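## Task

Remove the printed block from the lowest drawer of the short, narrow file cabinet that has three drawers, and set it inside the tote so that no part sticks out past the tote's walls. At the end, all drawers in the room must be completely closed, the tote must stand upright, and each cabinet must remain roughly where it was. The robot must not topple or finish tilted, which counts as failure. Anything that stays in place only because the robot is holding it does not count.

## Robot and tools

Robot: a LeKiwi, which is a small three-omni-wheel base carrying a single five-joint arm and a gripper. The shoulder sits 0.07 m ahead of the base centre and 0.21 m off the floor, and the hand can reach 0.44 m from the shoulder. Loose objects may occasionally get nudged by something outside the robot.

Frames: the base frame has its origin on the floor at the wheel centre, x forward, y left, z up. hand_pose is reported in this frame and marks the fixed jaw's tip point that the moving jaw closes against. With all arm joints at zero, the hand's z axis faces forward, its x axis to the robot's right, its y axis down; the moving jaw opens toward hand negative y. The odometry frame is the base frame as it was when the scene began. base_odometry counts wheel rotation only, so wheel slip shows up as movement; heading is positive to the left, between -3.142 and 3.142.

execute_actions: argument "actions" is a list holding exactly one action (or empty, which just reports state and images). An action may contain "base", "joints" or both; they start at once and may finish at different times. "base" holds one command only, each a relative offset from where the base last measured itself: {"translate_m": d} forward drive in metres, -1 to 1, positive forward; {"sideways_m": d} lateral slide in metres, -1 to 1, positive left; {"rotate_rad": d} turn in place in radians, -3.2 to 3.2, positive left. Base speed is about 0.20 m/s and about 1.0 rad/s. "joints" is one object keyed by joint name, each value an absolute target angle in radians (not an offset): shoulder_pan_rad -1.919 to 1.919 (0 straight ahead, positive swings right); shoulder_lift_rad -1.745 to 1.745 (0 upper arm about vertical, positive tilts forward); elbow_flex_rad -1.69 to 1.58 (0 forearm horizontal when lift is 0, positive drops the hand); wrist_flex_rad -1.658 to 1.658 (0 aligned with forearm, positive tips jaws downward); wrist_roll_rad -2.743 to 2.841 (positive counter-clockwise viewed from the forearm); gripper_rad 0 to 1.919 (0 closed). Done tolerances: pan ±0.02, lift ±0.1, elbow ±0.07, wrist flex ±0.03, roll ±0.02, gripper ±0.02. Joints run at roughly 1.3 to 2.2 rad/s. Omitted joints or base may keep driving toward earlier targets without the status showing it. "cameras" picks images: cam_front, cam_wrist or all; null or missing gives all, [] gives none; an unknown name or key, or an out-of-range number, rejects the whole call and nothing moves. The "pictures" line lists images in order.

wait: {"seconds": 0 to 10}; commands nothing new and returns state and images. zoom_image: {"camera": cam_front or cam_wrist, "region": [x0, y0, x1, y1]} in pixels from the top-left, at most 504 by 504, on that camera's latest full image. finished_scene: {"scene": n} ends the scene for good after the robot holds its last command; its result says if the task succeeded and gives the next task. The task must already be complete and stable. Between calls the robot keeps obeying the last command.

Result lines: base_status and joint_status tell how each motion of the last accepted action ended. "done": target reached (for the base, wheels turned the commanded amount even if slipping). "off_target": stopped short and may still push. "contact_stop" or "time_out": the target is dropped and it holds where it stopped (this robot never reports contact_stop itself and keeps pushing into obstacles). "joint command not followed", usually with a "cause:" line, means a safety check held back the arm targets (the gripper target still runs); named joints then read "not_followed" and the robot may retry them each action, so send fresh targets for all five arm joints. on_its_own lists what moved without your command. If a joint or gripper is blocked for 2 s total while its target is about 0.3 rad or more past its reading, it silently falls to 20% force; restore it by commanding 0.1 rad back from its reading, away from the obstacle (for the gripper this opens it and releases the load). If any result reports a stop, later execute_actions, wait and finished_scene calls in that same reply are skipped. Joint readings carry a fixed error up to 2.0 degrees, so hand_pose may be off by around 26 mm.

Gripper: tip gap 0.04 m at 0.5, 0.08 m at 1.0, 0.11 m fully open. Close to slightly under the object's width rather than to 0. After closing, "off_target" means the jaws met something and "done" means they may have missed; once stopped on the object, command 0.2 rad below the reading to hold it.

Balance: the robot tips forward easily. At rest it holds 0.15 kg with hand_pose x = 0.25 m but only 0.03 kg at 0.43 m; with shoulder_lift_rad at 1 or higher, only 0.04 kg at 0.25 m and nothing at 0.3 m or beyond. Hauling on things, pressing on floor or furniture, or lifting under a shelf can tip it; carry loads with the hand close in and avoid big sweeping arm moves.

Motor heat: a Motor temperatures line gives one value per arm joint in joint_positions order. MOTOR HOT appears from 55 °C; at 70 °C an OVER-TEMPERATURE FAULT stops the arm, hot joints go limp until cooled, and affected keys show "limit_stop_at_motor_heat" (resend the target afterwards). Holding loads heats motors.

Cameras: cam_front 644x476, fixed on the base near pos_world [0.117067, 0.0015255, 0.0587562], looking forward. cam_wrist 476x644, rides on the arm, so its pose follows joint readings and their errors. Calibrations are approximate.

Avoid dropping the block, slamming drawers, striking or shoving furniture hard, knocking the tote over, or tipping the robot.

Each tool is called in YAML: its name, and indented under it one key for each argument.

## Session

execute_actions:
  actions: []

Scene clock: 0.00 s.
Motor temperatures (°C, as the motors report them): [23 28 27 24 24]
base_odometry: x=+0.000 y=+0.000 heading=+0.000 (m, m, rad; odometry frame)
base_status: not commanded
joint_positions: shoulder_pan_rad=-0.174 shoulder_lift_rad=-1.496 elbow_flex_rad=-0.199 wrist_flex_rad=+1.363 wrist_roll_rad=-1.518 gripper_rad=+1.920
joint_status: not commanded
hand_pose: x=+0.1152 y=+0.0163 z=+0.4306 quat_wxyz=(+0.811, -0.051, +0.578, +0.069) (m; base frame)
pictures: cam_front, cam_wrist
Images, in order (width x height): cam_front 644x476, cam_wrist 476x644.

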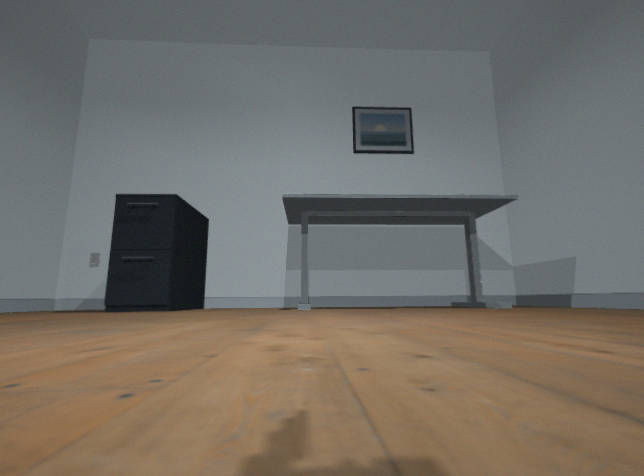

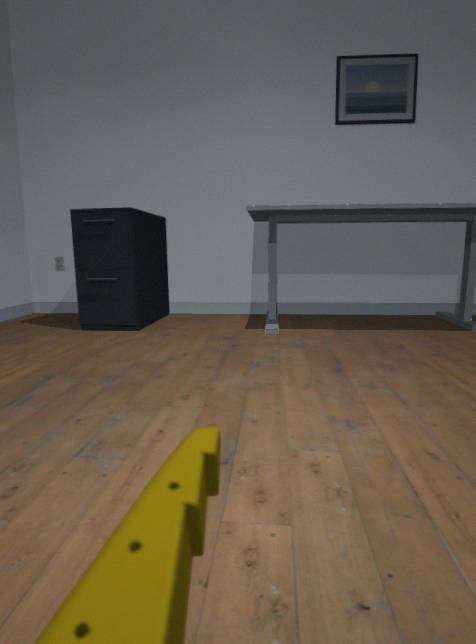

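That's a two-drawer one. Look around.

execute_actions:
  actions:
    - {"base":{"rotate_rad":-1.2}}
  cameras: ["cam_front"]

execute_actions:
  actions:
    - {"base":{"rotate_rad":-1.2}}
  cameras: ["cam_front"]

execute_actions:
  actions:
    - {"base":{"rotate_rad":-1.2}}
  cameras: ["cam_front"]

execute_actions:
  actions:
    - {"base":{"rotate_rad":-1.2}}
  cameras: ["cam_front"]

Scene clock: 2.30 s.
Motor temperatures (°C, as the motors report them): [23 28 27 24 24]
base_odometry: x=+0.000 y=+0.000 heading=-1.196 (m, m, rad; odometry frame)
base_status: done
joint_positions: shoulder_pan_rad=-0.174 shoulder_lift_rad=-1.496 elbow_flex_rad=-0.199 wrist_flex_rad=+1.363 wrist_roll_rad=-1.518 gripper_rad=+1.920
joint_status: not commanded
hand_pose: x=+0.1152 y=+0.0163 z=+0.4306 quat_wxyz=(+0.811, -0.051, +0.578, +0.069) (m; base frame)
pictures: cam_front
Images, in order (width x height): cam_front 644x476.

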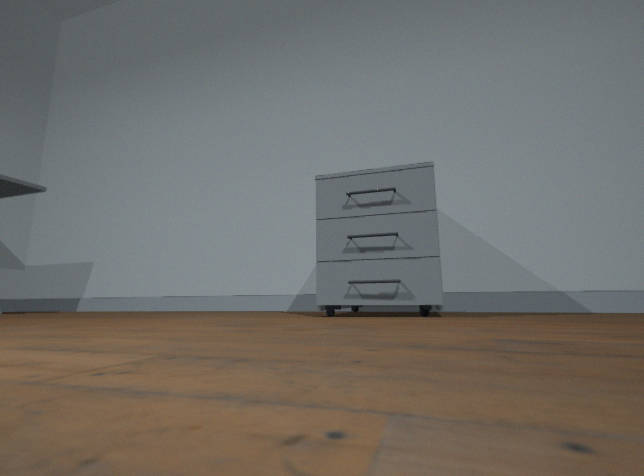

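Scene clock: 4.47 s.
Motor temperatures (°C, as the motors report them): [23 28 27 24 24]
base_odometry: x=+0.000 y=+0.000 heading=-2.393 (m, m, rad; odometry frame)
base_status: done
joint_positions: shoulder_pan_rad=-0.174 shoulder_lift_rad=-1.496 elbow_flex_rad=-0.199 wrist_flex_rad=+1.363 wrist_roll_rad=-1.518 gripper_rad=+1.920
joint_status: not commanded
hand_pose: x=+0.1152 y=+0.0163 z=+0.4306 quat_wxyz=(+0.811, -0.051, +0.578, +0.069) (m; base frame)
pictures: cam_front
Images, in order (width x height): cam_front 644x476.

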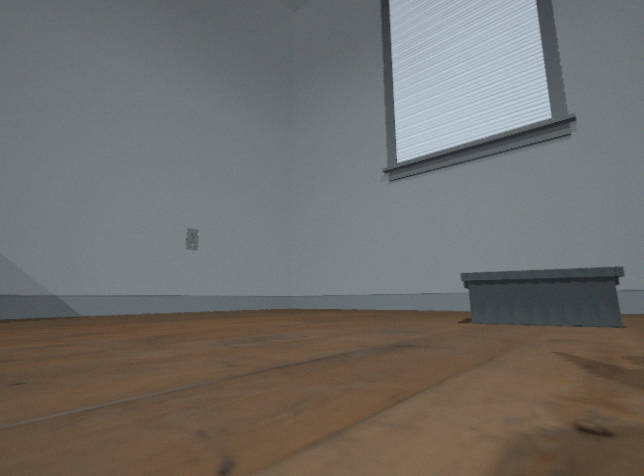

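Scene clock: 6.63 s.
Motor temperatures (°C, as the motors report them): [23 28 27 24 24]
base_odometry: x=+0.000 y=+0.000 heading=+2.694 (m, m, rad; odometry frame)
base_status: done
joint_positions: shoulder_pan_rad=-0.174 shoulder_lift_rad=-1.496 elbow_flex_rad=-0.199 wrist_flex_rad=+1.363 wrist_roll_rad=-1.518 gripper_rad=+1.920
joint_status: not commanded
hand_pose: x=+0.1152 y=+0.0163 z=+0.4306 quat_wxyz=(+0.811, -0.051, +0.578, +0.069) (m; base frame)
pictures: cam_front
Images, in order (width x height): cam_front 644x476.

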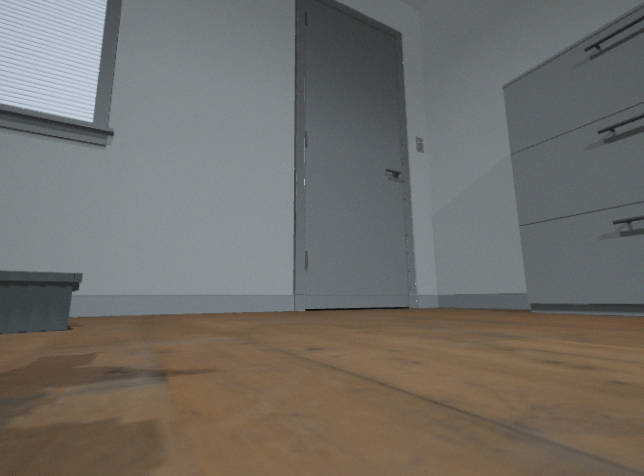

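Scene clock: 8.80 s.
Motor temperatures (°C, as the motors report them): [23 28 27 24 24]
base_odometry: x=+0.000 y=+0.000 heading=+1.498 (m, m, rad; odometry frame)
base_status: done
joint_positions: shoulder_pan_rad=-0.174 shoulder_lift_rad=-1.496 elbow_flex_rad=-0.199 wrist_flex_rad=+1.363 wrist_roll_rad=-1.518 gripper_rad=+1.920
joint_status: not commanded
hand_pose: x=+0.1152 y=+0.0163 z=+0.4306 quat_wxyz=(+0.811, -0.051, +0.578, +0.069) (m; base frame)
pictures: cam_front
Images, in order (width x height): cam_front 644x476.

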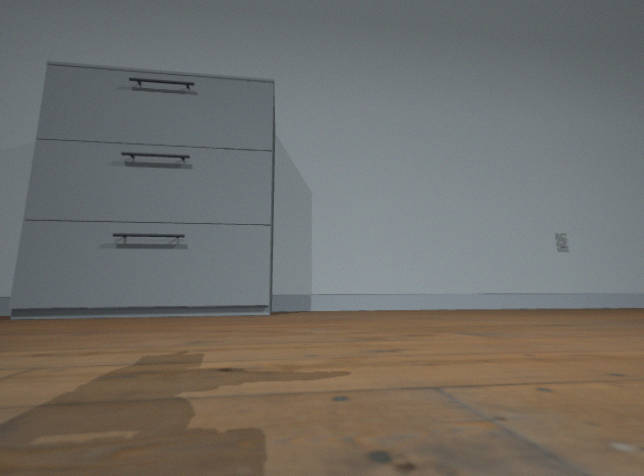

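execute_actions:
  actions:
    - {"base":{"rotate_rad":-3.07}}
  cameras: []

execute_actions:
  actions:
    - {"base":{"sideways_m":0.25}}
  cameras: []

execute_actions:
  actions:
    - {"base":{"translate_m":0.6},"joints":{"shoulder_pan_rad":0,"shoulder_lift_rad":0.6,"elbow_flex_rad":1.0,"wrist_flex_rad":-1.6,"wrist_roll_rad":0,"gripper_rad":0.6}}

Scene clock: 13.00 s.
Motor temperatures (°C, as the motors report them): [23 28 27 24 24]
base_odometry: x=+0.000 y=+0.000 heading=-1.568 (m, m, rad; odometry frame)
base_status: done
joint_positions: shoulder_pan_rad=-0.174 shoulder_lift_rad=-1.496 elbow_flex_rad=-0.199 wrist_flex_rad=+1.363 wrist_roll_rad=-1.518 gripper_rad=+1.920
joint_status: not commanded
hand_pose: x=+0.1152 y=+0.0163 z=+0.4306 quat_wxyz=(+0.811, -0.051, +0.578, +0.069) (m; base frame)
pictures: none
No camera images: the call's "cameras" was empty. Leave "cameras" out to get every camera's image.

Scene clock: 15.23 s.
Motor temperatures (°C, as the motors report them): [23 28 27 24 24]
base_odometry: x=+0.249 y=+0.000 heading=-1.570 (m, m, rad; odometry frame)
base_status: done
joint_positions: shoulder_pan_rad=-0.174 shoulder_lift_rad=-1.496 elbow_flex_rad=-0.199 wrist_flex_rad=+1.363 wrist_roll_rad=-1.518 gripper_rad=+1.920
joint_status: not commanded
hand_pose: x=+0.1152 y=+0.0163 z=+0.4306 quat_wxyz=(+0.811, -0.051, +0.578, +0.069) (m; base frame)
pictures: none
No camera images: the call's "cameras" was empty. Leave "cameras" out to get every camera's image.

Scene clock: 19.20 s.
Motor temperatures (°C, as the motors report them): [23 28 27 24 24]
base_odometry: x=+0.250 y=-0.599 heading=-1.569 (m, m, rad; odometry frame)
base_status: done
joint_positions: shoulder_pan_rad=-0.006 shoulder_lift_rad=+0.606 elbow_flex_rad=+1.002 wrist_flex_rad=-1.582 wrist_roll_rad=-0.010 gripper_rad=+0.608
joint_status: all done
hand_pose: x=+0.3450 y=+0.0018 z=+0.1385 quat_wxyz=(+0.509, -0.493, +0.519, -0.477) (m; base frame)
pictures: cam_front, cam_wrist
camera_calibration (this result's frames):
cam_wrist: T_world_to_cam=[[0.0306772, -0.0815261, 0.996199, -0.151722], [-0.518112, -0.853613, -0.0539023, 0.209605], [0.854763, -0.514489, -0.0684261, -0.213175], [0, 0, 0, 1]] pos_world=[0.295467, 0.0568764, 0.147857]
Images, in order (width x height): cam_front 644x476, cam_wrist 476x644.

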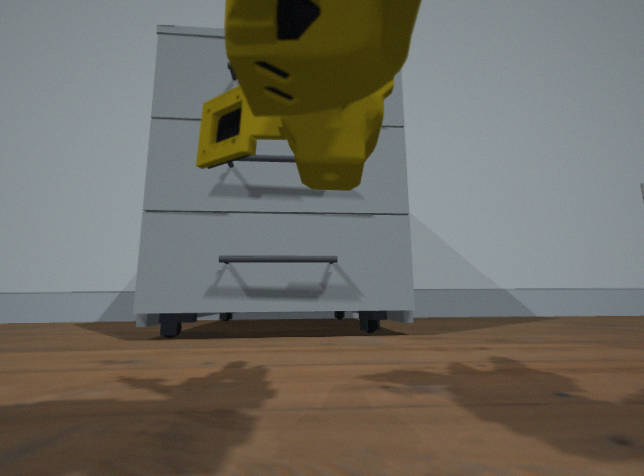

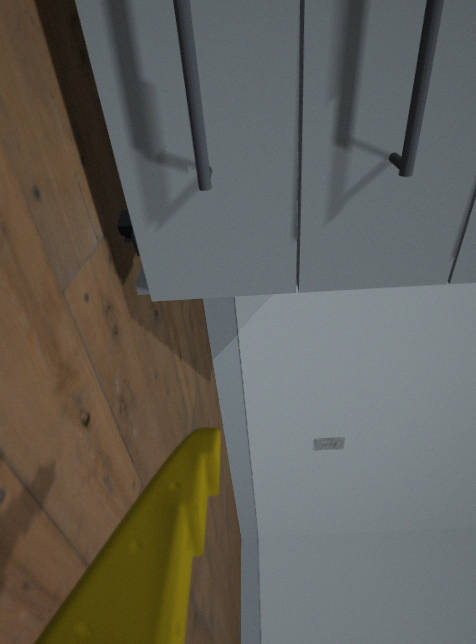

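execute_actions:
  actions:
    - {"base":{"sideways_m":0.06},"joints":{"shoulder_lift_rad":0.75,"wrist_flex_rad":-1.65}}
  cameras: []

execute_actions:
  actions:
    - {"base":{"translate_m":0.15}}

Scene clock: 20.50 s.
Motor temperatures (°C, as the motors report them): [23 28 27 24 24]
base_odometry: x=+0.310 y=-0.599 heading=-1.571 (m, m, rad; odometry frame)
base_status: done
joint_positions: shoulder_pan_rad=-0.006 shoulder_lift_rad=+0.755 elbow_flex_rad=+1.002 wrist_flex_rad=-1.633 wrist_roll_rad=-0.010 gripper_rad=+0.608
joint_status: all done
hand_pose: x=+0.3334 y=+0.0018 z=+0.1105 quat_wxyz=(+0.483, -0.516, +0.544, -0.453) (m; base frame)
pictures: none
No camera images: the call's "cameras" was empty. Leave "cameras" out to get every camera's image.

Scene clock: 22.23 s.
Motor temperatures (°C, as the motors report them): [23 28 27 24 24]
base_odometry: x=+0.309 y=-0.749 heading=-1.571 (m, m, rad; odometry frame)
base_status: done
joint_positions: shoulder_pan_rad=-0.006 shoulder_lift_rad=+0.755 elbow_flex_rad=+1.002 wrist_flex_rad=-1.633 wrist_roll_rad=-0.010 gripper_rad=+0.608
joint_status: not commanded
hand_pose: x=+0.3334 y=+0.0018 z=+0.1105 quat_wxyz=(+0.483, -0.516, +0.544, -0.453) (m; base frame)
pictures: cam_front, cam_wrist
camera_calibration (this result's frames):
cam_wrist: T_world_to_cam=[[0.128175, -0.0809055, 0.988446, -0.155179], [-0.520874, -0.85363, -0.00232747, 0.19726], [0.843956, -0.514558, -0.151555, -0.192441], [0, 0, 0, 1]] pos_world=[0.28505, 0.0568101, 0.12468]
Images, in order (width x height): cam_front 644x476, cam_wrist 476x644.

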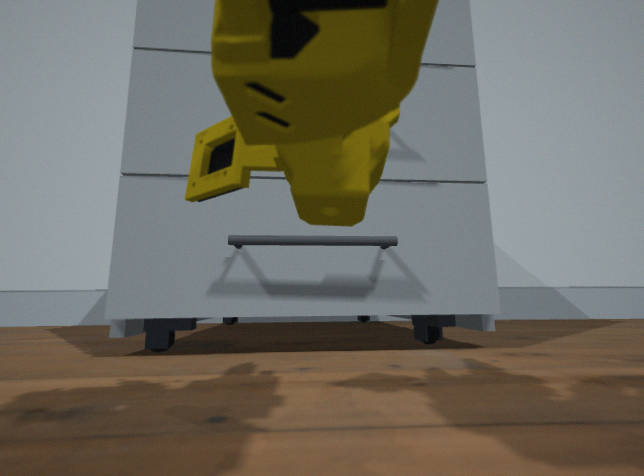

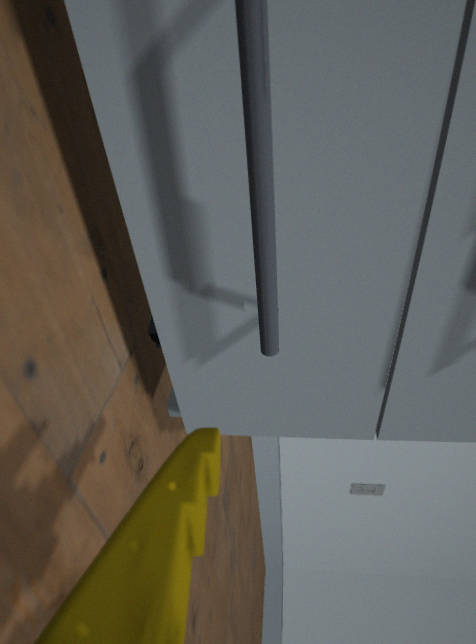

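execute_actions:
  actions:
    - {"joints":{"shoulder_lift_rad":0.85}}
  cameras: []

execute_actions:
  actions:
    - {"base":{"translate_m":0.09}}
  cameras: []

execute_actions:
  actions:
    - {"joints":{"gripper_rad":0.1}}
  cameras: []

execute_actions:
  actions:
    - {"base":{"translate_m":-0.3}}

Scene clock: 22.93 s.
Motor temperatures (°C, as the motors report them): [23 28 27 24 24]
base_odometry: x=+0.309 y=-0.749 heading=-1.571 (m, m, rad; odometry frame)
base_status: not commanded
joint_positions: shoulder_pan_rad=-0.006 shoulder_lift_rad=+0.854 elbow_flex_rad=+1.002 wrist_flex_rad=-1.633 wrist_roll_rad=-0.010 gripper_rad=+0.608
joint_status: all done
hand_pose: x=+0.3225 y=+0.0017 z=+0.0875 quat_wxyz=(+0.455, -0.538, +0.567, -0.426) (m; base frame)
pictures: none
No camera images: the call's "cameras" was empty. Leave "cameras" out to get every camera's image.

Scene clock: 24.33 s.
Motor temperatures (°C, as the motors report them): [23 28 27 24 24]
base_odometry: x=+0.309 y=-0.838 heading=-1.571 (m, m, rad; odometry frame)
base_status: done
joint_positions: shoulder_pan_rad=-0.006 shoulder_lift_rad=+0.854 elbow_flex_rad=+1.002 wrist_flex_rad=-1.633 wrist_roll_rad=-0.010 gripper_rad=+0.608
joint_status: not commanded
hand_pose: x=+0.3225 y=+0.0017 z=+0.0875 quat_wxyz=(+0.455, -0.538, +0.567, -0.426) (m; base frame)
pictures: none
No camera images: the call's "cameras" was empty. Leave "cameras" out to get every camera's image.

Scene clock: 25.13 s.
Motor temperatures (°C, as the motors report them): [23 28 27 24 24]
base_odometry: x=+0.309 y=-0.838 heading=-1.571 (m, m, rad; odometry frame)
base_status: not commanded
joint_positions: shoulder_pan_rad=-0.006 shoulder_lift_rad=+0.854 elbow_flex_rad=+1.002 wrist_flex_rad=-1.633 wrist_roll_rad=-0.010 gripper_rad=+0.109
joint_status: all done
hand_pose: x=+0.3225 y=+0.0017 z=+0.0875 quat_wxyz=(+0.455, -0.538, +0.567, -0.426) (m; base frame)
pictures: none
No camera images: the call's "cameras" was empty. Leave "cameras" out to get every camera's image.

Scene clock: 27.60 s.
Motor temperatures (°C, as the motors report them): [23 28 27 24 24]
base_odometry: x=+0.310 y=-0.539 heading=-1.571 (m, m, rad; odometry frame)
base_status: done
joint_positions: shoulder_pan_rad=-0.006 shoulder_lift_rad=+0.856 elbow_flex_rad=+1.002 wrist_flex_rad=-1.633 wrist_roll_rad=-0.010 gripper_rad=+0.108
joint_status: not commanded
hand_pose: x=+0.3223 y=+0.0017 z=+0.0872 quat_wxyz=(+0.455, -0.538, +0.567, -0.426) (m; base frame)
pictures: cam_front, cam_wrist
camera_calibration (this result's frames):
cam_wrist: T_world_to_cam=[[0.227421, -0.0802739, 0.970482, -0.161093], [-0.518414, -0.853615, 0.0508771, 0.185906], [0.824334, -0.514682, -0.235745, -0.172943], [0, 0, 0, 1]] pos_world=[0.275575, 0.0567498, 0.106109]
Images, in order (width x height): cam_front 644x476, cam_wrist 476x644.

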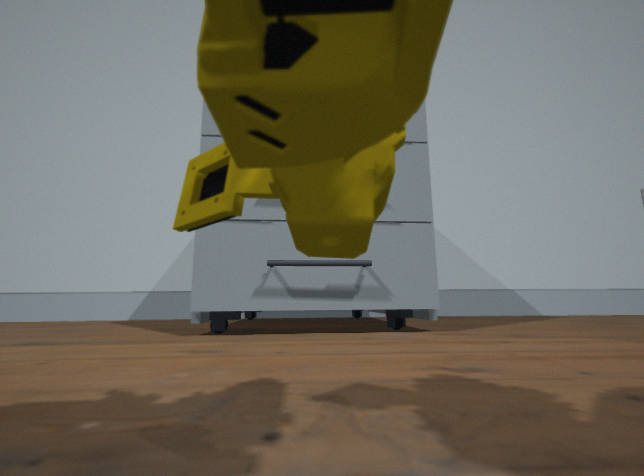

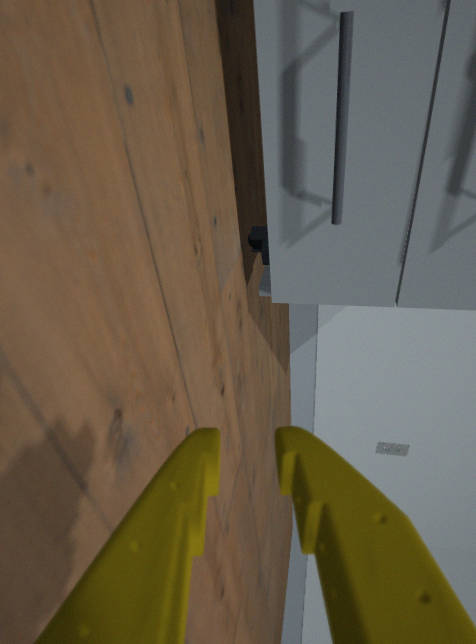

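Missed; go deeper.

execute_actions:
  actions:
    - {"base":{"translate_m":0.34},"joints":{"gripper_rad":0.7}}
  cameras: ["cam_wrist"]

execute_actions:
  actions:
    - {"joints":{"gripper_rad":0.0}}
  cameras: []

execute_actions:
  actions:
    - {"base":{"translate_m":-0.3}}
  cameras: ["cam_front"]

Scene clock: 30.37 s.
Motor temperatures (°C, as the motors report them): [23 28 27 24 24]
base_odometry: x=+0.309 y=-0.878 heading=-1.571 (m, m, rad; odometry frame)
base_status: done
joint_positions: shoulder_pan_rad=-0.006 shoulder_lift_rad=+0.856 elbow_flex_rad=+1.002 wrist_flex_rad=-1.633 wrist_roll_rad=-0.010 gripper_rad=+0.692
joint_status: all done
hand_pose: x=+0.3223 y=+0.0017 z=+0.0872 quat_wxyz=(+0.455, -0.538, +0.567, -0.426) (m; base frame)
pictures: cam_wrist
camera_calibration (this result's frames):
cam_wrist: T_world_to_cam=[[0.227421, -0.0802739, 0.970482, -0.161093], [-0.518414, -0.853615, 0.0508771, 0.185906], [0.824334, -0.514682, -0.235745, -0.172943], [0, 0, 0, 1]] pos_world=[0.275575, 0.0567498, 0.106109]
Images, in order (width x height): cam_wrist 476x644.

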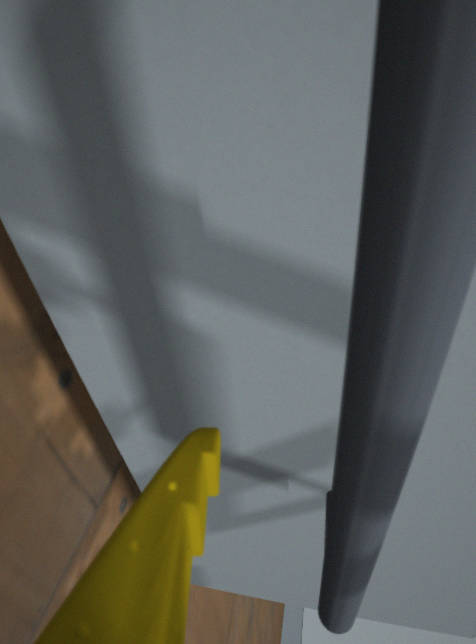

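Scene clock: 31.37 s.
Motor temperatures (°C, as the motors report them): [23 28 27 24 24]
base_odometry: x=+0.309 y=-0.878 heading=-1.571 (m, m, rad; odometry frame)
base_status: not commanded
joint_positions: shoulder_pan_rad=-0.003 shoulder_lift_rad=+0.822 elbow_flex_rad=+0.984 wrist_flex_rad=-1.671 wrist_roll_rad=-0.007 gripper_rad=+0.035
joint_status: gripper_rad off_target (ended at +0.035, target +0.000)
hand_pose: x=+0.3306 y=+0.0009 z=+0.1033 quat_wxyz=(+0.479, -0.518, +0.546, -0.451) (m; base frame)
pictures: none
No camera images: the call's "cameras" was empty. Leave "cameras" out to get every camera's image.

Scene clock: 33.83 s.
Motor temperatures (°C, as the motors report them): [23 28 27 24 24]
base_odometry: x=+0.310 y=-0.579 heading=-1.573 (m, m, rad; odometry frame)
base_status: done
joint_positions: shoulder_pan_rad=+0.011 shoulder_lift_rad=+0.822 elbow_flex_rad=+0.962 wrist_flex_rad=-1.670 wrist_roll_rad=-0.003 gripper_rad=+0.037
joint_status: not commanded
hand_pose: x=+0.3340 y=-0.0028 z=+0.1059 quat_wxyz=(+0.480, -0.511, +0.544, -0.461) (m; base frame)
pictures: cam_front
Images, in order (width x height): cam_front 644x476.

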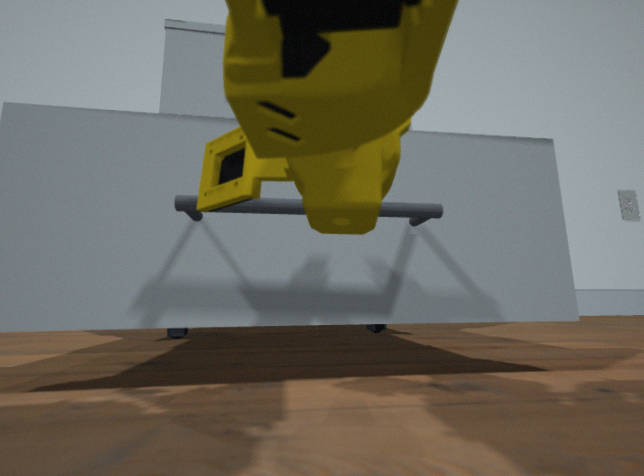

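Open. Release, raise, look inside.

execute_actions:
  actions:
    - {"joints":{"gripper_rad":1.0}}
  cameras: []

execute_actions:
  actions:
    - {"base":{"translate_m":-0.06}}
  cameras: []

execute_actions:
  actions:
    - {"joints":{"shoulder_lift_rad":0.0,"elbow_flex_rad":0.0,"wrist_flex_rad":1.0}}
  cameras: ["cam_wrist"]

Scene clock: 34.93 s.
Motor temperatures (°C, as the motors report them): [23 28 27 24 24]
base_odometry: x=+0.310 y=-0.579 heading=-1.573 (m, m, rad; odometry frame)
base_status: not commanded
joint_positions: shoulder_pan_rad=+0.007 shoulder_lift_rad=+0.854 elbow_flex_rad=+0.994 wrist_flex_rad=-1.653 wrist_roll_rad=-0.003 gripper_rad=+0.990
joint_status: all done
hand_pose: x=+0.3246 y=-0.0019 z=+0.0916 quat_wxyz=(+0.459, -0.530, +0.562, -0.439) (m; base frame)
pictures: none
No camera images: the call's "cameras" was empty. Leave "cameras" out to get every camera's image.

Scene clock: 36.13 s.
Motor temperatures (°C, as the motors report them): [23 28 27 24 24]
base_odometry: x=+0.310 y=-0.519 heading=-1.573 (m, m, rad; odometry frame)
base_status: done
joint_positions: shoulder_pan_rad=+0.007 shoulder_lift_rad=+0.854 elbow_flex_rad=+0.994 wrist_flex_rad=-1.653 wrist_roll_rad=-0.003 gripper_rad=+0.992
joint_status: not commanded
hand_pose: x=+0.3246 y=-0.0019 z=+0.0916 quat_wxyz=(+0.459, -0.530, +0.562, -0.439) (m; base frame)
pictures: none
No camera images: the call's "cameras" was empty. Leave "cameras" out to get every camera's image.

Scene clock: 38.50 s.
Motor temperatures (°C, as the motors report them): [23 28 27 24 24]
base_odometry: x=+0.310 y=-0.519 heading=-1.573 (m, m, rad; odometry frame)
base_status: not commanded
joint_positions: shoulder_pan_rad=+0.007 shoulder_lift_rad=+0.041 elbow_flex_rad=+0.040 wrist_flex_rad=+0.996 wrist_roll_rad=-0.003 gripper_rad=+0.992
joint_status: all done
hand_pose: x=+0.3339 y=-0.0020 z=+0.1692 quat_wxyz=(+0.176, -0.665, +0.706, -0.169) (m; base frame)
pictures: cam_wrist
camera_calibration (this result's frames):
cam_wrist: T_world_to_cam=[[0.880165, -0.080625, 0.46777, -0.376555], [-0.306839, -0.848529, 0.431102, 0.0496529], [0.362159, -0.522971, -0.771584, 0.0798987], [0, 0, 0, 1]] pos_world=[0.31773, 0.0535569, 0.216384]
Images, in order (width x height): cam_wrist 476x644.

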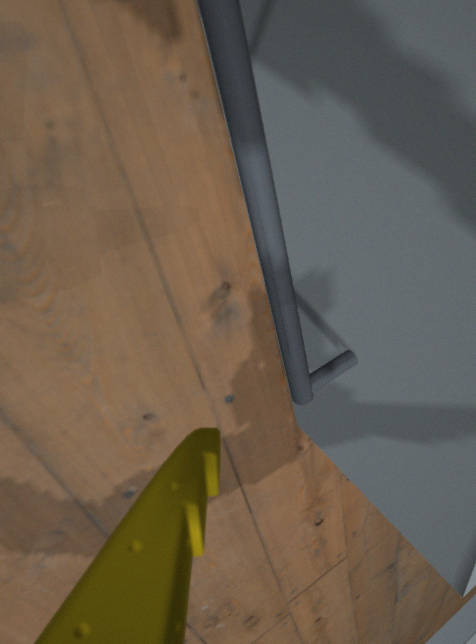

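Too low; raise more.

execute_actions:
  actions:
    - {"joints":{"shoulder_lift_rad":0.3,"elbow_flex_rad":-0.9,"wrist_flex_rad":1.3,"wrist_roll_rad":-1.5}}
  cameras: ["cam_wrist"]

Scene clock: 40.40 s.
Motor temperatures (°C, as the motors report them): [23 28 27 24 24]
base_odometry: x=+0.310 y=-0.519 heading=-1.573 (m, m, rad; odometry frame)
base_status: not commanded
joint_positions: shoulder_pan_rad=+0.007 shoulder_lift_rad=+0.316 elbow_flex_rad=-0.865 wrist_flex_rad=+1.295 wrist_roll_rad=-1.491 gripper_rad=+0.992
joint_status: all done
hand_pose: x=+0.3889 y=+0.0053 z=+0.2726 quat_wxyz=(+0.401, -0.011, +0.916, -0.008) (m; base frame)
pictures: cam_wrist
camera_calibration (this result's frames):
cam_wrist: T_world_to_cam=[[0.00197876, -0.999993, 0.00312821, 0.000375007], [-0.962383, -0.00275422, -0.271682, 0.470244], [0.271689, -0.00247295, -0.962382, 0.228021], [0, 0, 0, 1]] pos_world=[0.390604, 0.00223405, 0.347199]
Images, in order (width x height): cam_wrist 476x644.

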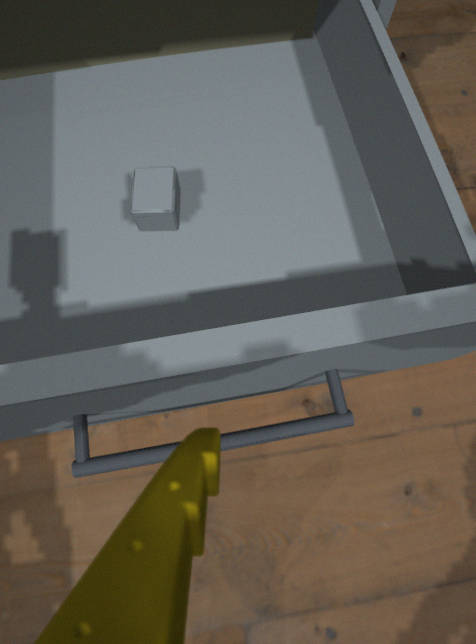

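execute_actions:
  actions:
    - {"base":{"sideways_m":0.07}}
  cameras: []

execute_actions:
  actions:
    - {"base":{"translate_m":0.2}}
  cameras: []

execute_actions:
  actions:
    - {"joints":{"shoulder_lift_rad":0.8,"elbow_flex_rad":-0.5,"wrist_flex_rad":1.2}}
  cameras: ["cam_wrist"]

Scene clock: 41.80 s.
Motor temperatures (°C, as the motors report them): [23 28 27 24 24]
base_odometry: x=+0.379 y=-0.519 heading=-1.574 (m, m, rad; odometry frame)
base_status: done
joint_positions: shoulder_pan_rad=+0.006 shoulder_lift_rad=+0.316 elbow_flex_rad=-0.865 wrist_flex_rad=+1.297 wrist_roll_rad=-1.491 gripper_rad=+0.992
joint_status: not commanded
hand_pose: x=+0.3888 y=+0.0058 z=+0.2725 quat_wxyz=(+0.400, -0.012, +0.916, -0.007) (m; base frame)
pictures: none
No camera images: the call's "cameras" was empty. Leave "cameras" out to get every camera's image.

Scene clock: 43.77 s.
Motor temperatures (°C, as the motors report them): [23 28 27 24 24]
base_odometry: x=+0.378 y=-0.719 heading=-1.574 (m, m, rad; odometry frame)
base_status: done
joint_positions: shoulder_pan_rad=+0.006 shoulder_lift_rad=+0.316 elbow_flex_rad=-0.866 wrist_flex_rad=+1.297 wrist_roll_rad=-1.491 gripper_rad=+0.992
joint_status: not commanded
hand_pose: x=+0.3888 y=+0.0058 z=+0.2728 quat_wxyz=(+0.401, -0.012, +0.916, -0.007) (m; base frame)
pictures: none
No camera images: the call's "cameras" was empty. Leave "cameras" out to get every camera's image.

Scene clock: 44.63 s.
Motor temperatures (°C, as the motors report them): [23 28 27 24 24]
base_odometry: x=+0.378 y=-0.719 heading=-1.574 (m, m, rad; odometry frame)
base_status: not commanded
joint_positions: shoulder_pan_rad=+0.006 shoulder_lift_rad=+0.822 elbow_flex_rad=-0.492 wrist_flex_rad=+1.209 wrist_roll_rad=-1.491 gripper_rad=+0.992
joint_status: all done
hand_pose: x=+0.3328 y=+0.0061 z=+0.0657 quat_wxyz=(+0.016, -0.013, +1.000, +0.000) (m; base frame)
pictures: cam_wrist
camera_calibration (this result's frames):
cam_wrist: T_world_to_cam=[[0.00293128, -0.999986, -0.00451688, 0.00214412], [-0.868854, -0.00478299, 0.495045, 0.278508], [-0.495059, 0.0024734, -0.868856, 0.293137], [0, 0, 0, 1]] pos_world=[0.387097, 0.00275114, 0.116829]
Images, in order (width x height): cam_wrist 476x644.

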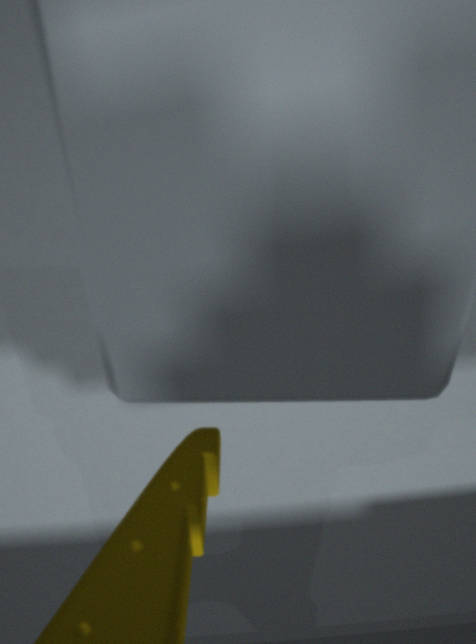

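execute_actions:
  actions:
    - {"base":{"sideways_m":0.02}}
  cameras: []

execute_actions:
  actions:
    - {"base":{"translate_m":0.04}}
  cameras: []

execute_actions:
  actions:
    - {"joints":{"gripper_rad":0.2}}
  cameras: []

execute_actions:
  actions:
    - {"joints":{"shoulder_lift_rad":-0.3,"elbow_flex_rad":-0.3}}
  cameras: ["cam_wrist"]

Scene clock: 45.60 s.
Motor temperatures (°C, as the motors report them): [23 28 27 24 24]
base_odometry: x=+0.398 y=-0.719 heading=-1.576 (m, m, rad; odometry frame)
base_status: done
joint_positions: shoulder_pan_rad=+0.006 shoulder_lift_rad=+0.822 elbow_flex_rad=-0.492 wrist_flex_rad=+1.209 wrist_roll_rad=-1.491 gripper_rad=+0.992
joint_status: not commanded
hand_pose: x=+0.3328 y=+0.0061 z=+0.0657 quat_wxyz=(+0.016, -0.013, +1.000, +0.000) (m; base frame)
pictures: none
No camera images: the call's "cameras" was empty. Leave "cameras" out to get every camera's image.

Scene clock: 46.63 s.
Motor temperatures (°C, as the motors report them): [23 28 27 24 24]
base_odometry: x=+0.398 y=-0.759 heading=-1.576 (m, m, rad; odometry frame)
base_status: done
joint_positions: shoulder_pan_rad=+0.006 shoulder_lift_rad=+0.822 elbow_flex_rad=-0.492 wrist_flex_rad=+1.208 wrist_roll_rad=-1.491 gripper_rad=+0.992
joint_status: not commanded
hand_pose: x=+0.3331 y=+0.0061 z=+0.0657 quat_wxyz=(+0.016, -0.013, +1.000, +0.000) (m; base frame)
pictures: none
No camera images: the call's "cameras" was empty. Leave "cameras" out to get every camera's image.

Scene clock: 47.57 s.
Motor temperatures (°C, as the motors report them): [23 28 27 24 24]
base_odometry: x=+0.398 y=-0.759 heading=-1.576 (m, m, rad; odometry frame)
base_status: not commanded
joint_positions: shoulder_pan_rad=+0.006 shoulder_lift_rad=+0.822 elbow_flex_rad=-0.492 wrist_flex_rad=+1.208 wrist_roll_rad=-1.491 gripper_rad=+0.421
joint_status: gripper_rad off_target (ended at +0.421, target +0.200)
hand_pose: x=+0.3331 y=+0.0061 z=+0.0657 quat_wxyz=(+0.016, -0.013, +1.000, +0.000) (m; base frame)
pictures: none
No camera images: the call's "cameras" was empty. Leave "cameras" out to get every camera's image.

Scene clock: 48.77 s.
Motor temperatures (°C, as the motors report them): [23 28 27 24 24]
base_odometry: x=+0.398 y=-0.759 heading=-1.576 (m, m, rad; odometry frame)
base_status: not commanded
joint_positions: shoulder_pan_rad=+0.006 shoulder_lift_rad=-0.264 elbow_flex_rad=-0.294 wrist_flex_rad=+1.206 wrist_roll_rad=-1.491 gripper_rad=+0.421
joint_status: all done
hand_pose: x=+0.3345 y=+0.0061 z=+0.3034 quat_wxyz=(+0.445, -0.011, +0.895, -0.008) (m; base frame)
pictures: cam_wrist
camera_calibration (this result's frames):
cam_wrist: T_world_to_cam=[[0.00316076, -0.999987, 0.00403647, 0.000531183], [-0.931115, -0.00441518, -0.364699, 0.443956], [0.364712, -0.00260569, -0.931117, 0.231827], [0, 0, 0, 1]] pos_world=[0.328823, 0.00309539, 0.377766]
Images, in order (width x height): cam_wrist 476x644.

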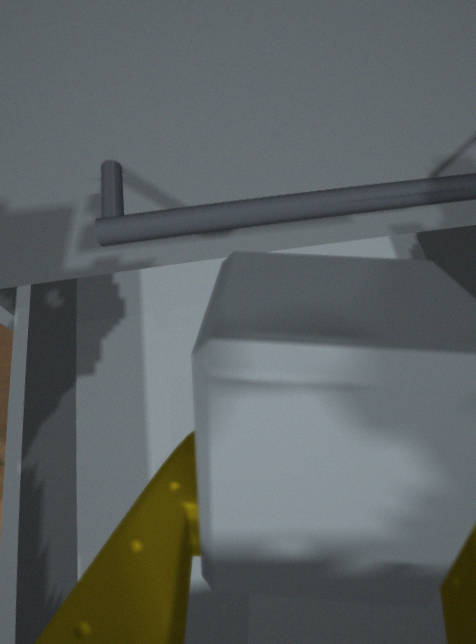

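execute_actions:
  actions:
    - {"joints":{"shoulder_lift_rad":-1.4,"elbow_flex_rad":0.5}}
  cameras: []

execute_actions:
  actions:
    - {"base":{"translate_m":0.27}}
  cameras: []

execute_actions:
  actions:
    - {"base":{"translate_m":-0.4}}
  cameras: ["cam_front"]

Scene clock: 50.20 s.
Motor temperatures (°C, as the motors report them): [23 28 27 24 24]
base_odometry: x=+0.398 y=-0.759 heading=-1.576 (m, m, rad; odometry frame)
base_status: not commanded
joint_positions: shoulder_pan_rad=+0.006 shoulder_lift_rad=-1.393 elbow_flex_rad=+0.503 wrist_flex_rad=+1.206 wrist_roll_rad=-1.491 gripper_rad=+0.421
joint_status: all done
hand_pose: x=+0.2249 y=+0.0068 z=+0.3140 quat_wxyz=(+0.587, -0.010, +0.810, -0.011) (m; base frame)
pictures: none
No camera images: the call's "cameras" was empty. Leave "cameras" out to get every camera's image.

Scene clock: 52.53 s.
Motor temperatures (°C, as the motors report them): [23 28 27 24 24]
base_odometry: x=+0.396 y=-1.028 heading=-1.576 (m, m, rad; odometry frame)
base_status: done
joint_positions: shoulder_pan_rad=+0.000 shoulder_lift_rad=-1.413 elbow_flex_rad=+0.505 wrist_flex_rad=+1.211 wrist_roll_rad=-1.491 gripper_rad=+0.421
joint_status: not commanded
hand_pose: x=+0.2226 y=+0.0077 z=+0.3154 quat_wxyz=(+0.592, -0.013, +0.806, -0.009) (m; base frame)
pictures: none
No camera images: the call's "cameras" was empty. Leave "cameras" out to get every camera's image.

Scene clock: 55.50 s.
Motor temperatures (°C, as the motors report them): [23 28 27 24 24]
base_odometry: x=+0.398 y=-0.628 heading=-1.576 (m, m, rad; odometry frame)
base_status: done
joint_positions: shoulder_pan_rad=+0.000 shoulder_lift_rad=-1.411 elbow_flex_rad=+0.505 wrist_flex_rad=+1.211 wrist_roll_rad=-1.491 gripper_rad=+0.421
joint_status: not commanded
hand_pose: x=+0.2228 y=+0.0077 z=+0.3152 quat_wxyz=(+0.592, -0.013, +0.806, -0.009) (m; base frame)
pictures: cam_front
Images, in order (width x height): cam_front 644x476.

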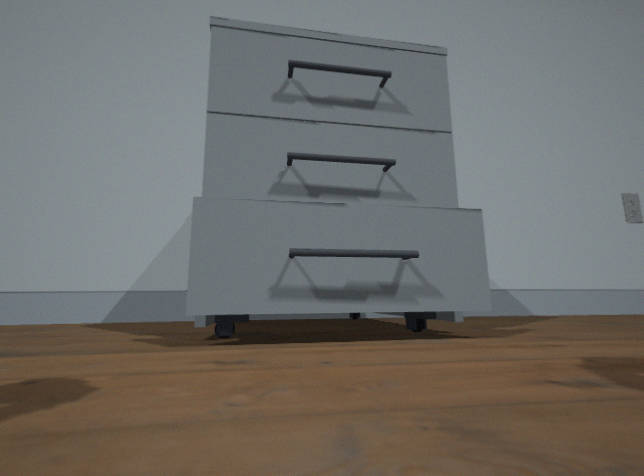

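execute_actions:
  actions:
    - {"base":{"rotate_rad":-1.95}}
  cameras: []

execute_actions:
  actions:
    - {"base":{"translate_m":0.6}}
  cameras: ["cam_front"]

Scene clock: 58.50 s.
Motor temperatures (°C, as the motors report them): [23 28 27 24 24]
base_odometry: x=+0.398 y=-0.628 heading=+2.762 (m, m, rad; odometry frame)
base_status: done
joint_positions: shoulder_pan_rad=+0.000 shoulder_lift_rad=-1.411 elbow_flex_rad=+0.505 wrist_flex_rad=+1.211 wrist_roll_rad=-1.491 gripper_rad=+0.421
joint_status: not commanded
hand_pose: x=+0.2228 y=+0.0077 z=+0.3152 quat_wxyz=(+0.592, -0.013, +0.806, -0.009) (m; base frame)
pictures: none
No camera images: the call's "cameras" was empty. Leave "cameras" out to get every camera's image.

Scene clock: 62.47 s.
Motor temperatures (°C, as the motors report them): [23 28 27 24 24]
base_odometry: x=-0.159 y=-0.406 heading=+2.762 (m, m, rad; odometry frame)
base_status: done
joint_positions: shoulder_pan_rad=+0.000 shoulder_lift_rad=-1.411 elbow_flex_rad=+0.505 wrist_flex_rad=+1.211 wrist_roll_rad=-1.491 gripper_rad=+0.421
joint_status: not commanded
hand_pose: x=+0.2228 y=+0.0077 z=+0.3152 quat_wxyz=(+0.592, -0.013, +0.806, -0.009) (m; base frame)
pictures: cam_front
Images, in order (width x height): cam_front 644x476.

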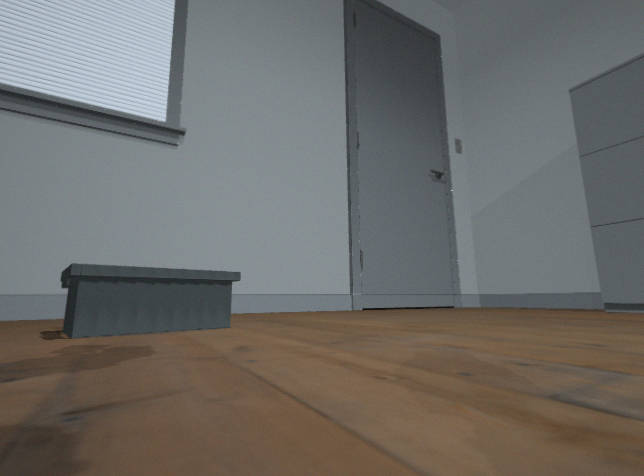

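execute_actions:
  actions:
    - {"base":{"rotate_rad":0.47}}
  cameras: []

execute_actions:
  actions:
    - {"base":{"translate_m":0.4}}
  cameras: ["cam_front"]

Scene clock: 64.03 s.
Motor temperatures (°C, as the motors report them): [23 28 27 24 24]
base_odometry: x=-0.159 y=-0.406 heading=-3.055 (m, m, rad; odometry frame)
base_status: done
joint_positions: shoulder_pan_rad=+0.000 shoulder_lift_rad=-1.411 elbow_flex_rad=+0.505 wrist_flex_rad=+1.211 wrist_roll_rad=-1.491 gripper_rad=+0.421
joint_status: not commanded
hand_pose: x=+0.2228 y=+0.0077 z=+0.3152 quat_wxyz=(+0.592, -0.013, +0.806, -0.009) (m; base frame)
pictures: none
No camera images: the call's "cameras" was empty. Leave "cameras" out to get every camera's image.

Scene clock: 67.00 s.
Motor temperatures (°C, as the motors report them): [23 28 27 24 24]
base_odometry: x=-0.557 y=-0.440 heading=-3.056 (m, m, rad; odometry frame)
base_status: done
joint_positions: shoulder_pan_rad=+0.000 shoulder_lift_rad=-1.411 elbow_flex_rad=+0.505 wrist_flex_rad=+1.211 wrist_roll_rad=-1.491 gripper_rad=+0.421
joint_status: not commanded
hand_pose: x=+0.2228 y=+0.0077 z=+0.3152 quat_wxyz=(+0.592, -0.013, +0.806, -0.009) (m; base frame)
pictures: cam_front
Images, in order (width x height): cam_front 644x476.

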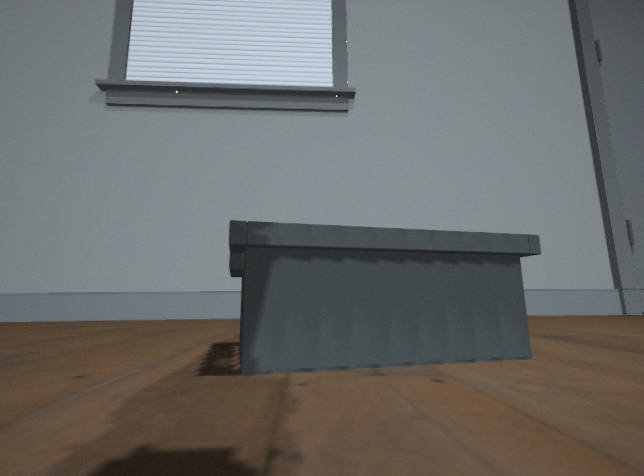

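execute_actions:
  actions:
    - {"base":{"sideways_m":-0.06}}
  cameras: []

execute_actions:
  actions:
    - {"base":{"translate_m":0.13},"joints":{"shoulder_lift_rad":0.3,"elbow_flex_rad":-0.9,"wrist_flex_rad":1.3}}
  cameras: ["cam_wrist"]

Scene clock: 68.30 s.
Motor temperatures (°C, as the motors report them): [23 28 27 24 24]
base_odometry: x=-0.562 y=-0.381 heading=-3.054 (m, m, rad; odometry frame)
base_status: done
joint_positions: shoulder_pan_rad=+0.000 shoulder_lift_rad=-1.411 elbow_flex_rad=+0.505 wrist_flex_rad=+1.211 wrist_roll_rad=-1.491 gripper_rad=+0.421
joint_status: not commanded
hand_pose: x=+0.2228 y=+0.0077 z=+0.3152 quat_wxyz=(+0.592, -0.013, +0.806, -0.009) (m; base frame)
pictures: none
No camera images: the call's "cameras" was empty. Leave "cameras" out to get every camera's image.

Scene clock: 70.03 s.
Motor temperatures (°C, as the motors report them): [23 28 27 24 24]
base_odometry: x=-0.691 y=-0.392 heading=-3.054 (m, m, rad; odometry frame)
base_status: done
joint_positions: shoulder_pan_rad=+0.000 shoulder_lift_rad=+0.322 elbow_flex_rad=-0.865 wrist_flex_rad=+1.298 wrist_roll_rad=-1.491 gripper_rad=+0.421
joint_status: all done
hand_pose: x=+0.3889 y=+0.0078 z=+0.2705 quat_wxyz=(+0.396, -0.015, +0.918, -0.006) (m; base frame)
pictures: cam_wrist
camera_calibration (this result's frames):
cam_wrist: T_world_to_cam=[[0.00967687, -0.999949, 0.00304138, -0.000120147], [-0.964794, -0.010136, -0.262813, 0.468261], [0.26283, -0.000391095, -0.964842, 0.230055], [0, 0, 0, 1]] pos_world=[0.391311, 0.00471613, 0.345032]
Images, in order (width x height): cam_wrist 476x644.

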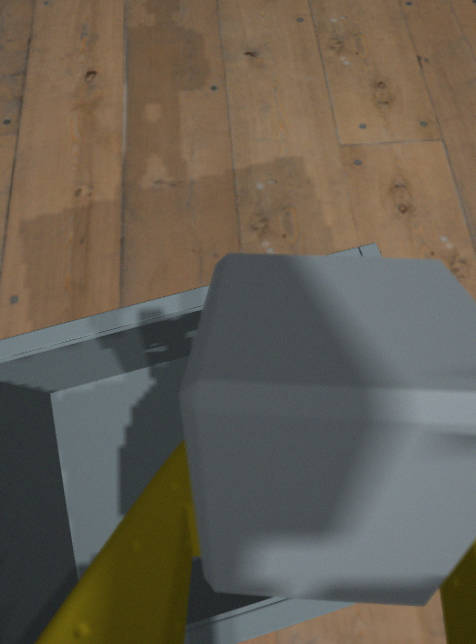

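Lower and release.

execute_actions:
  actions:
    - {"joints":{"shoulder_lift_rad":0.7,"elbow_flex_rad":-0.6,"wrist_flex_rad":1.3}}
  cameras: []

execute_actions:
  actions:
    - {"joints":{"gripper_rad":1.2}}
  cameras: []

execute_actions:
  actions:
    - {"joints":{"shoulder_lift_rad":0.0,"elbow_flex_rad":-0.9,"wrist_flex_rad":1.5}}
  cameras: ["cam_wrist"]

Scene clock: 71.00 s.
Motor temperatures (°C, as the motors report them): [23 28 27 24 24]
base_odometry: x=-0.691 y=-0.392 heading=-3.054 (m, m, rad; odometry frame)
base_status: not commanded
joint_positions: shoulder_pan_rad=+0.000 shoulder_lift_rad=+0.724 elbow_flex_rad=-0.590 wrist_flex_rad=+1.298 wrist_roll_rad=-1.491 gripper_rad=+0.421
joint_status: all done
hand_pose: x=+0.3490 y=+0.0078 z=+0.1028 quat_wxyz=(+0.069, -0.016, +0.997, -0.001) (m; base frame)
pictures: none
No camera images: the call's "cameras" was empty. Leave "cameras" out to get every camera's image.

Scene clock: 72.03 s.
Motor temperatures (°C, as the motors report them): [23 28 27 24 24]
base_odometry: x=-0.691 y=-0.392 heading=-3.054 (m, m, rad; odometry frame)
base_status: not commanded
joint_positions: shoulder_pan_rad=+0.000 shoulder_lift_rad=+0.724 elbow_flex_rad=-0.590 wrist_flex_rad=+1.298 wrist_roll_rad=-1.491 gripper_rad=+1.190
joint_status: all done
hand_pose: x=+0.3490 y=+0.0078 z=+0.1028 quat_wxyz=(+0.069, -0.016, +0.997, -0.001) (m; base frame)
pictures: none
No camera images: the call's "cameras" was empty. Leave "cameras" out to get every camera's image.

Scene clock: 73.03 s.
Motor temperatures (°C, as the motors report them): [23 28 27 24 24]
base_odometry: x=-0.691 y=-0.392 heading=-3.054 (m, m, rad; odometry frame)
base_status: not commanded
joint_positions: shoulder_pan_rad=+0.000 shoulder_lift_rad=+0.038 elbow_flex_rad=-0.873 wrist_flex_rad=+1.496 wrist_roll_rad=-1.491 gripper_rad=+1.192
joint_status: all done
hand_pose: x=+0.3428 y=+0.0078 z=+0.3247 quat_wxyz=(+0.439, -0.014, +0.898, -0.007) (m; base frame)
pictures: cam_wrist
camera_calibration (this result's frames):
cam_wrist: T_world_to_cam=[[0.00935136, -0.999949, 0.0039109, -0.0000195541], [-0.936016, -0.0101294, -0.35181, 0.457], [0.351832, -0.000370758, -0.936063, 0.254594], [0, 0, 0, 1]] pos_world=[0.338185, 0.00470399, 0.399093]
Images, in order (width x height): cam_wrist 476x644.

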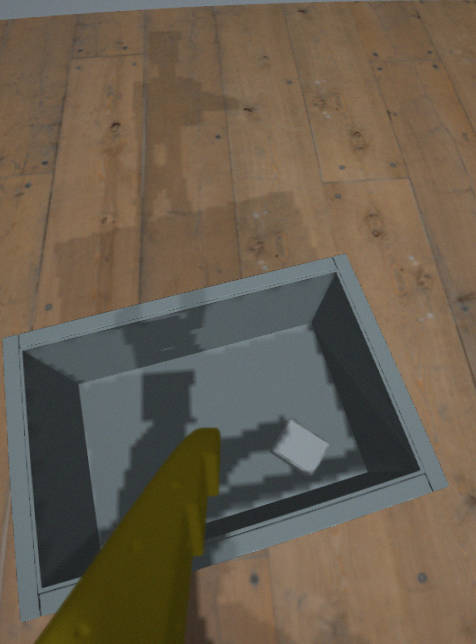

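Now back to shut the drawer.

execute_actions:
  actions:
    - {"base":{"translate_m":-1.0},"joints":{"shoulder_lift_rad":0.6,"elbow_flex_rad":1.0,"wrist_flex_rad":-1.6,"gripper_rad":0}}
  cameras: []

execute_actions:
  actions:
    - {"base":{"rotate_rad":1.48}}
  cameras: ["cam_front"]

Scene clock: 79.07 s.
Motor temperatures (°C, as the motors report them): [23 28 27 24 24]
base_odometry: x=+0.305 y=-0.305 heading=-3.054 (m, m, rad; odometry frame)
base_status: done
joint_positions: shoulder_pan_rad=+0.001 shoulder_lift_rad=+0.604 elbow_flex_rad=+0.997 wrist_flex_rad=-1.582 wrist_roll_rad=-1.492 gripper_rad=+0.008
joint_status: all done
hand_pose: x=+0.3459 y=+0.0073 z=+0.1470 quat_wxyz=(+0.700, -0.010, +0.714, -0.011) (m; base frame)
pictures: none
No camera images: the call's "cameras" was empty. Leave "cameras" out to get every camera's image.

Scene clock: 81.53 s.
Motor temperatures (°C, as the motors report them): [23 28 27 24 24]
base_odometry: x=+0.305 y=-0.305 heading=-1.578 (m, m, rad; odometry frame)
base_status: done
joint_positions: shoulder_pan_rad=+0.001 shoulder_lift_rad=+0.604 elbow_flex_rad=+0.997 wrist_flex_rad=-1.582 wrist_roll_rad=-1.492 gripper_rad=+0.008
joint_status: not commanded
hand_pose: x=+0.3459 y=+0.0073 z=+0.1470 quat_wxyz=(+0.700, -0.010, +0.714, -0.011) (m; base frame)
pictures: cam_front
Images, in order (width x height): cam_front 644x476.

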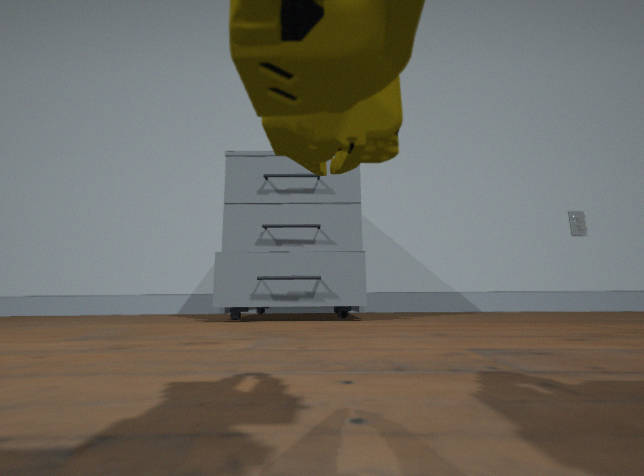

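execute_actions:
  actions:
    - {"base":{"translate_m":0.72}}
  cameras: []

execute_actions:
  actions:
    - {"base":{"translate_m":-0.4}}
  cameras: ["cam_front"]

Scene clock: 86.17 s.
Motor temperatures (°C, as the motors report them): [23 28 27 24 24]
base_odometry: x=+0.300 y=-1.024 heading=-1.578 (m, m, rad; odometry frame)
base_status: done
joint_positions: shoulder_pan_rad=+0.001 shoulder_lift_rad=+0.607 elbow_flex_rad=+1.011 wrist_flex_rad=-1.589 wrist_roll_rad=-1.492 gripper_rad=+0.008
joint_status: not commanded
hand_pose: x=+0.3438 y=+0.0074 z=+0.1451 quat_wxyz=(+0.696, -0.010, +0.718, -0.011) (m; base frame)
pictures: none
No camera images: the call's "cameras" was empty. Leave "cameras" out to get every camera's image.

Scene clock: 89.13 s.
Motor temperatures (°C, as the motors report them): [23 28 27 24 24]
base_odometry: x=+0.303 y=-0.625 heading=-1.578 (m, m, rad; odometry frame)
base_status: done
joint_positions: shoulder_pan_rad=+0.001 shoulder_lift_rad=+0.607 elbow_flex_rad=+1.011 wrist_flex_rad=-1.589 wrist_roll_rad=-1.492 gripper_rad=+0.008
joint_status: not commanded
hand_pose: x=+0.3438 y=+0.0074 z=+0.1451 quat_wxyz=(+0.696, -0.010, +0.718, -0.011) (m; base frame)
pictures: cam_front
Images, in order (width x height): cam_front 644x476.

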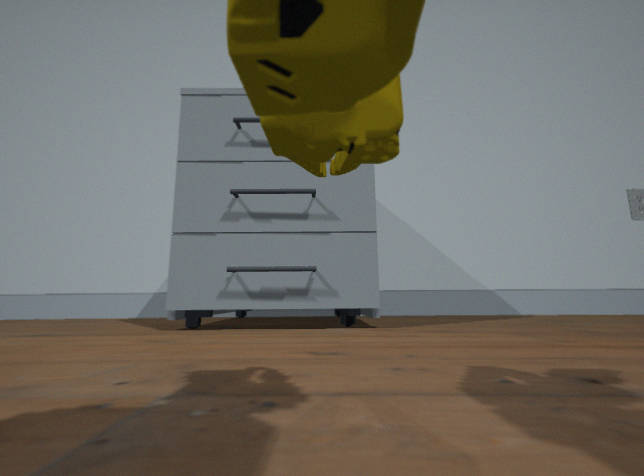

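finished_scene:
  scene: 1

The scene is finished: the task was done.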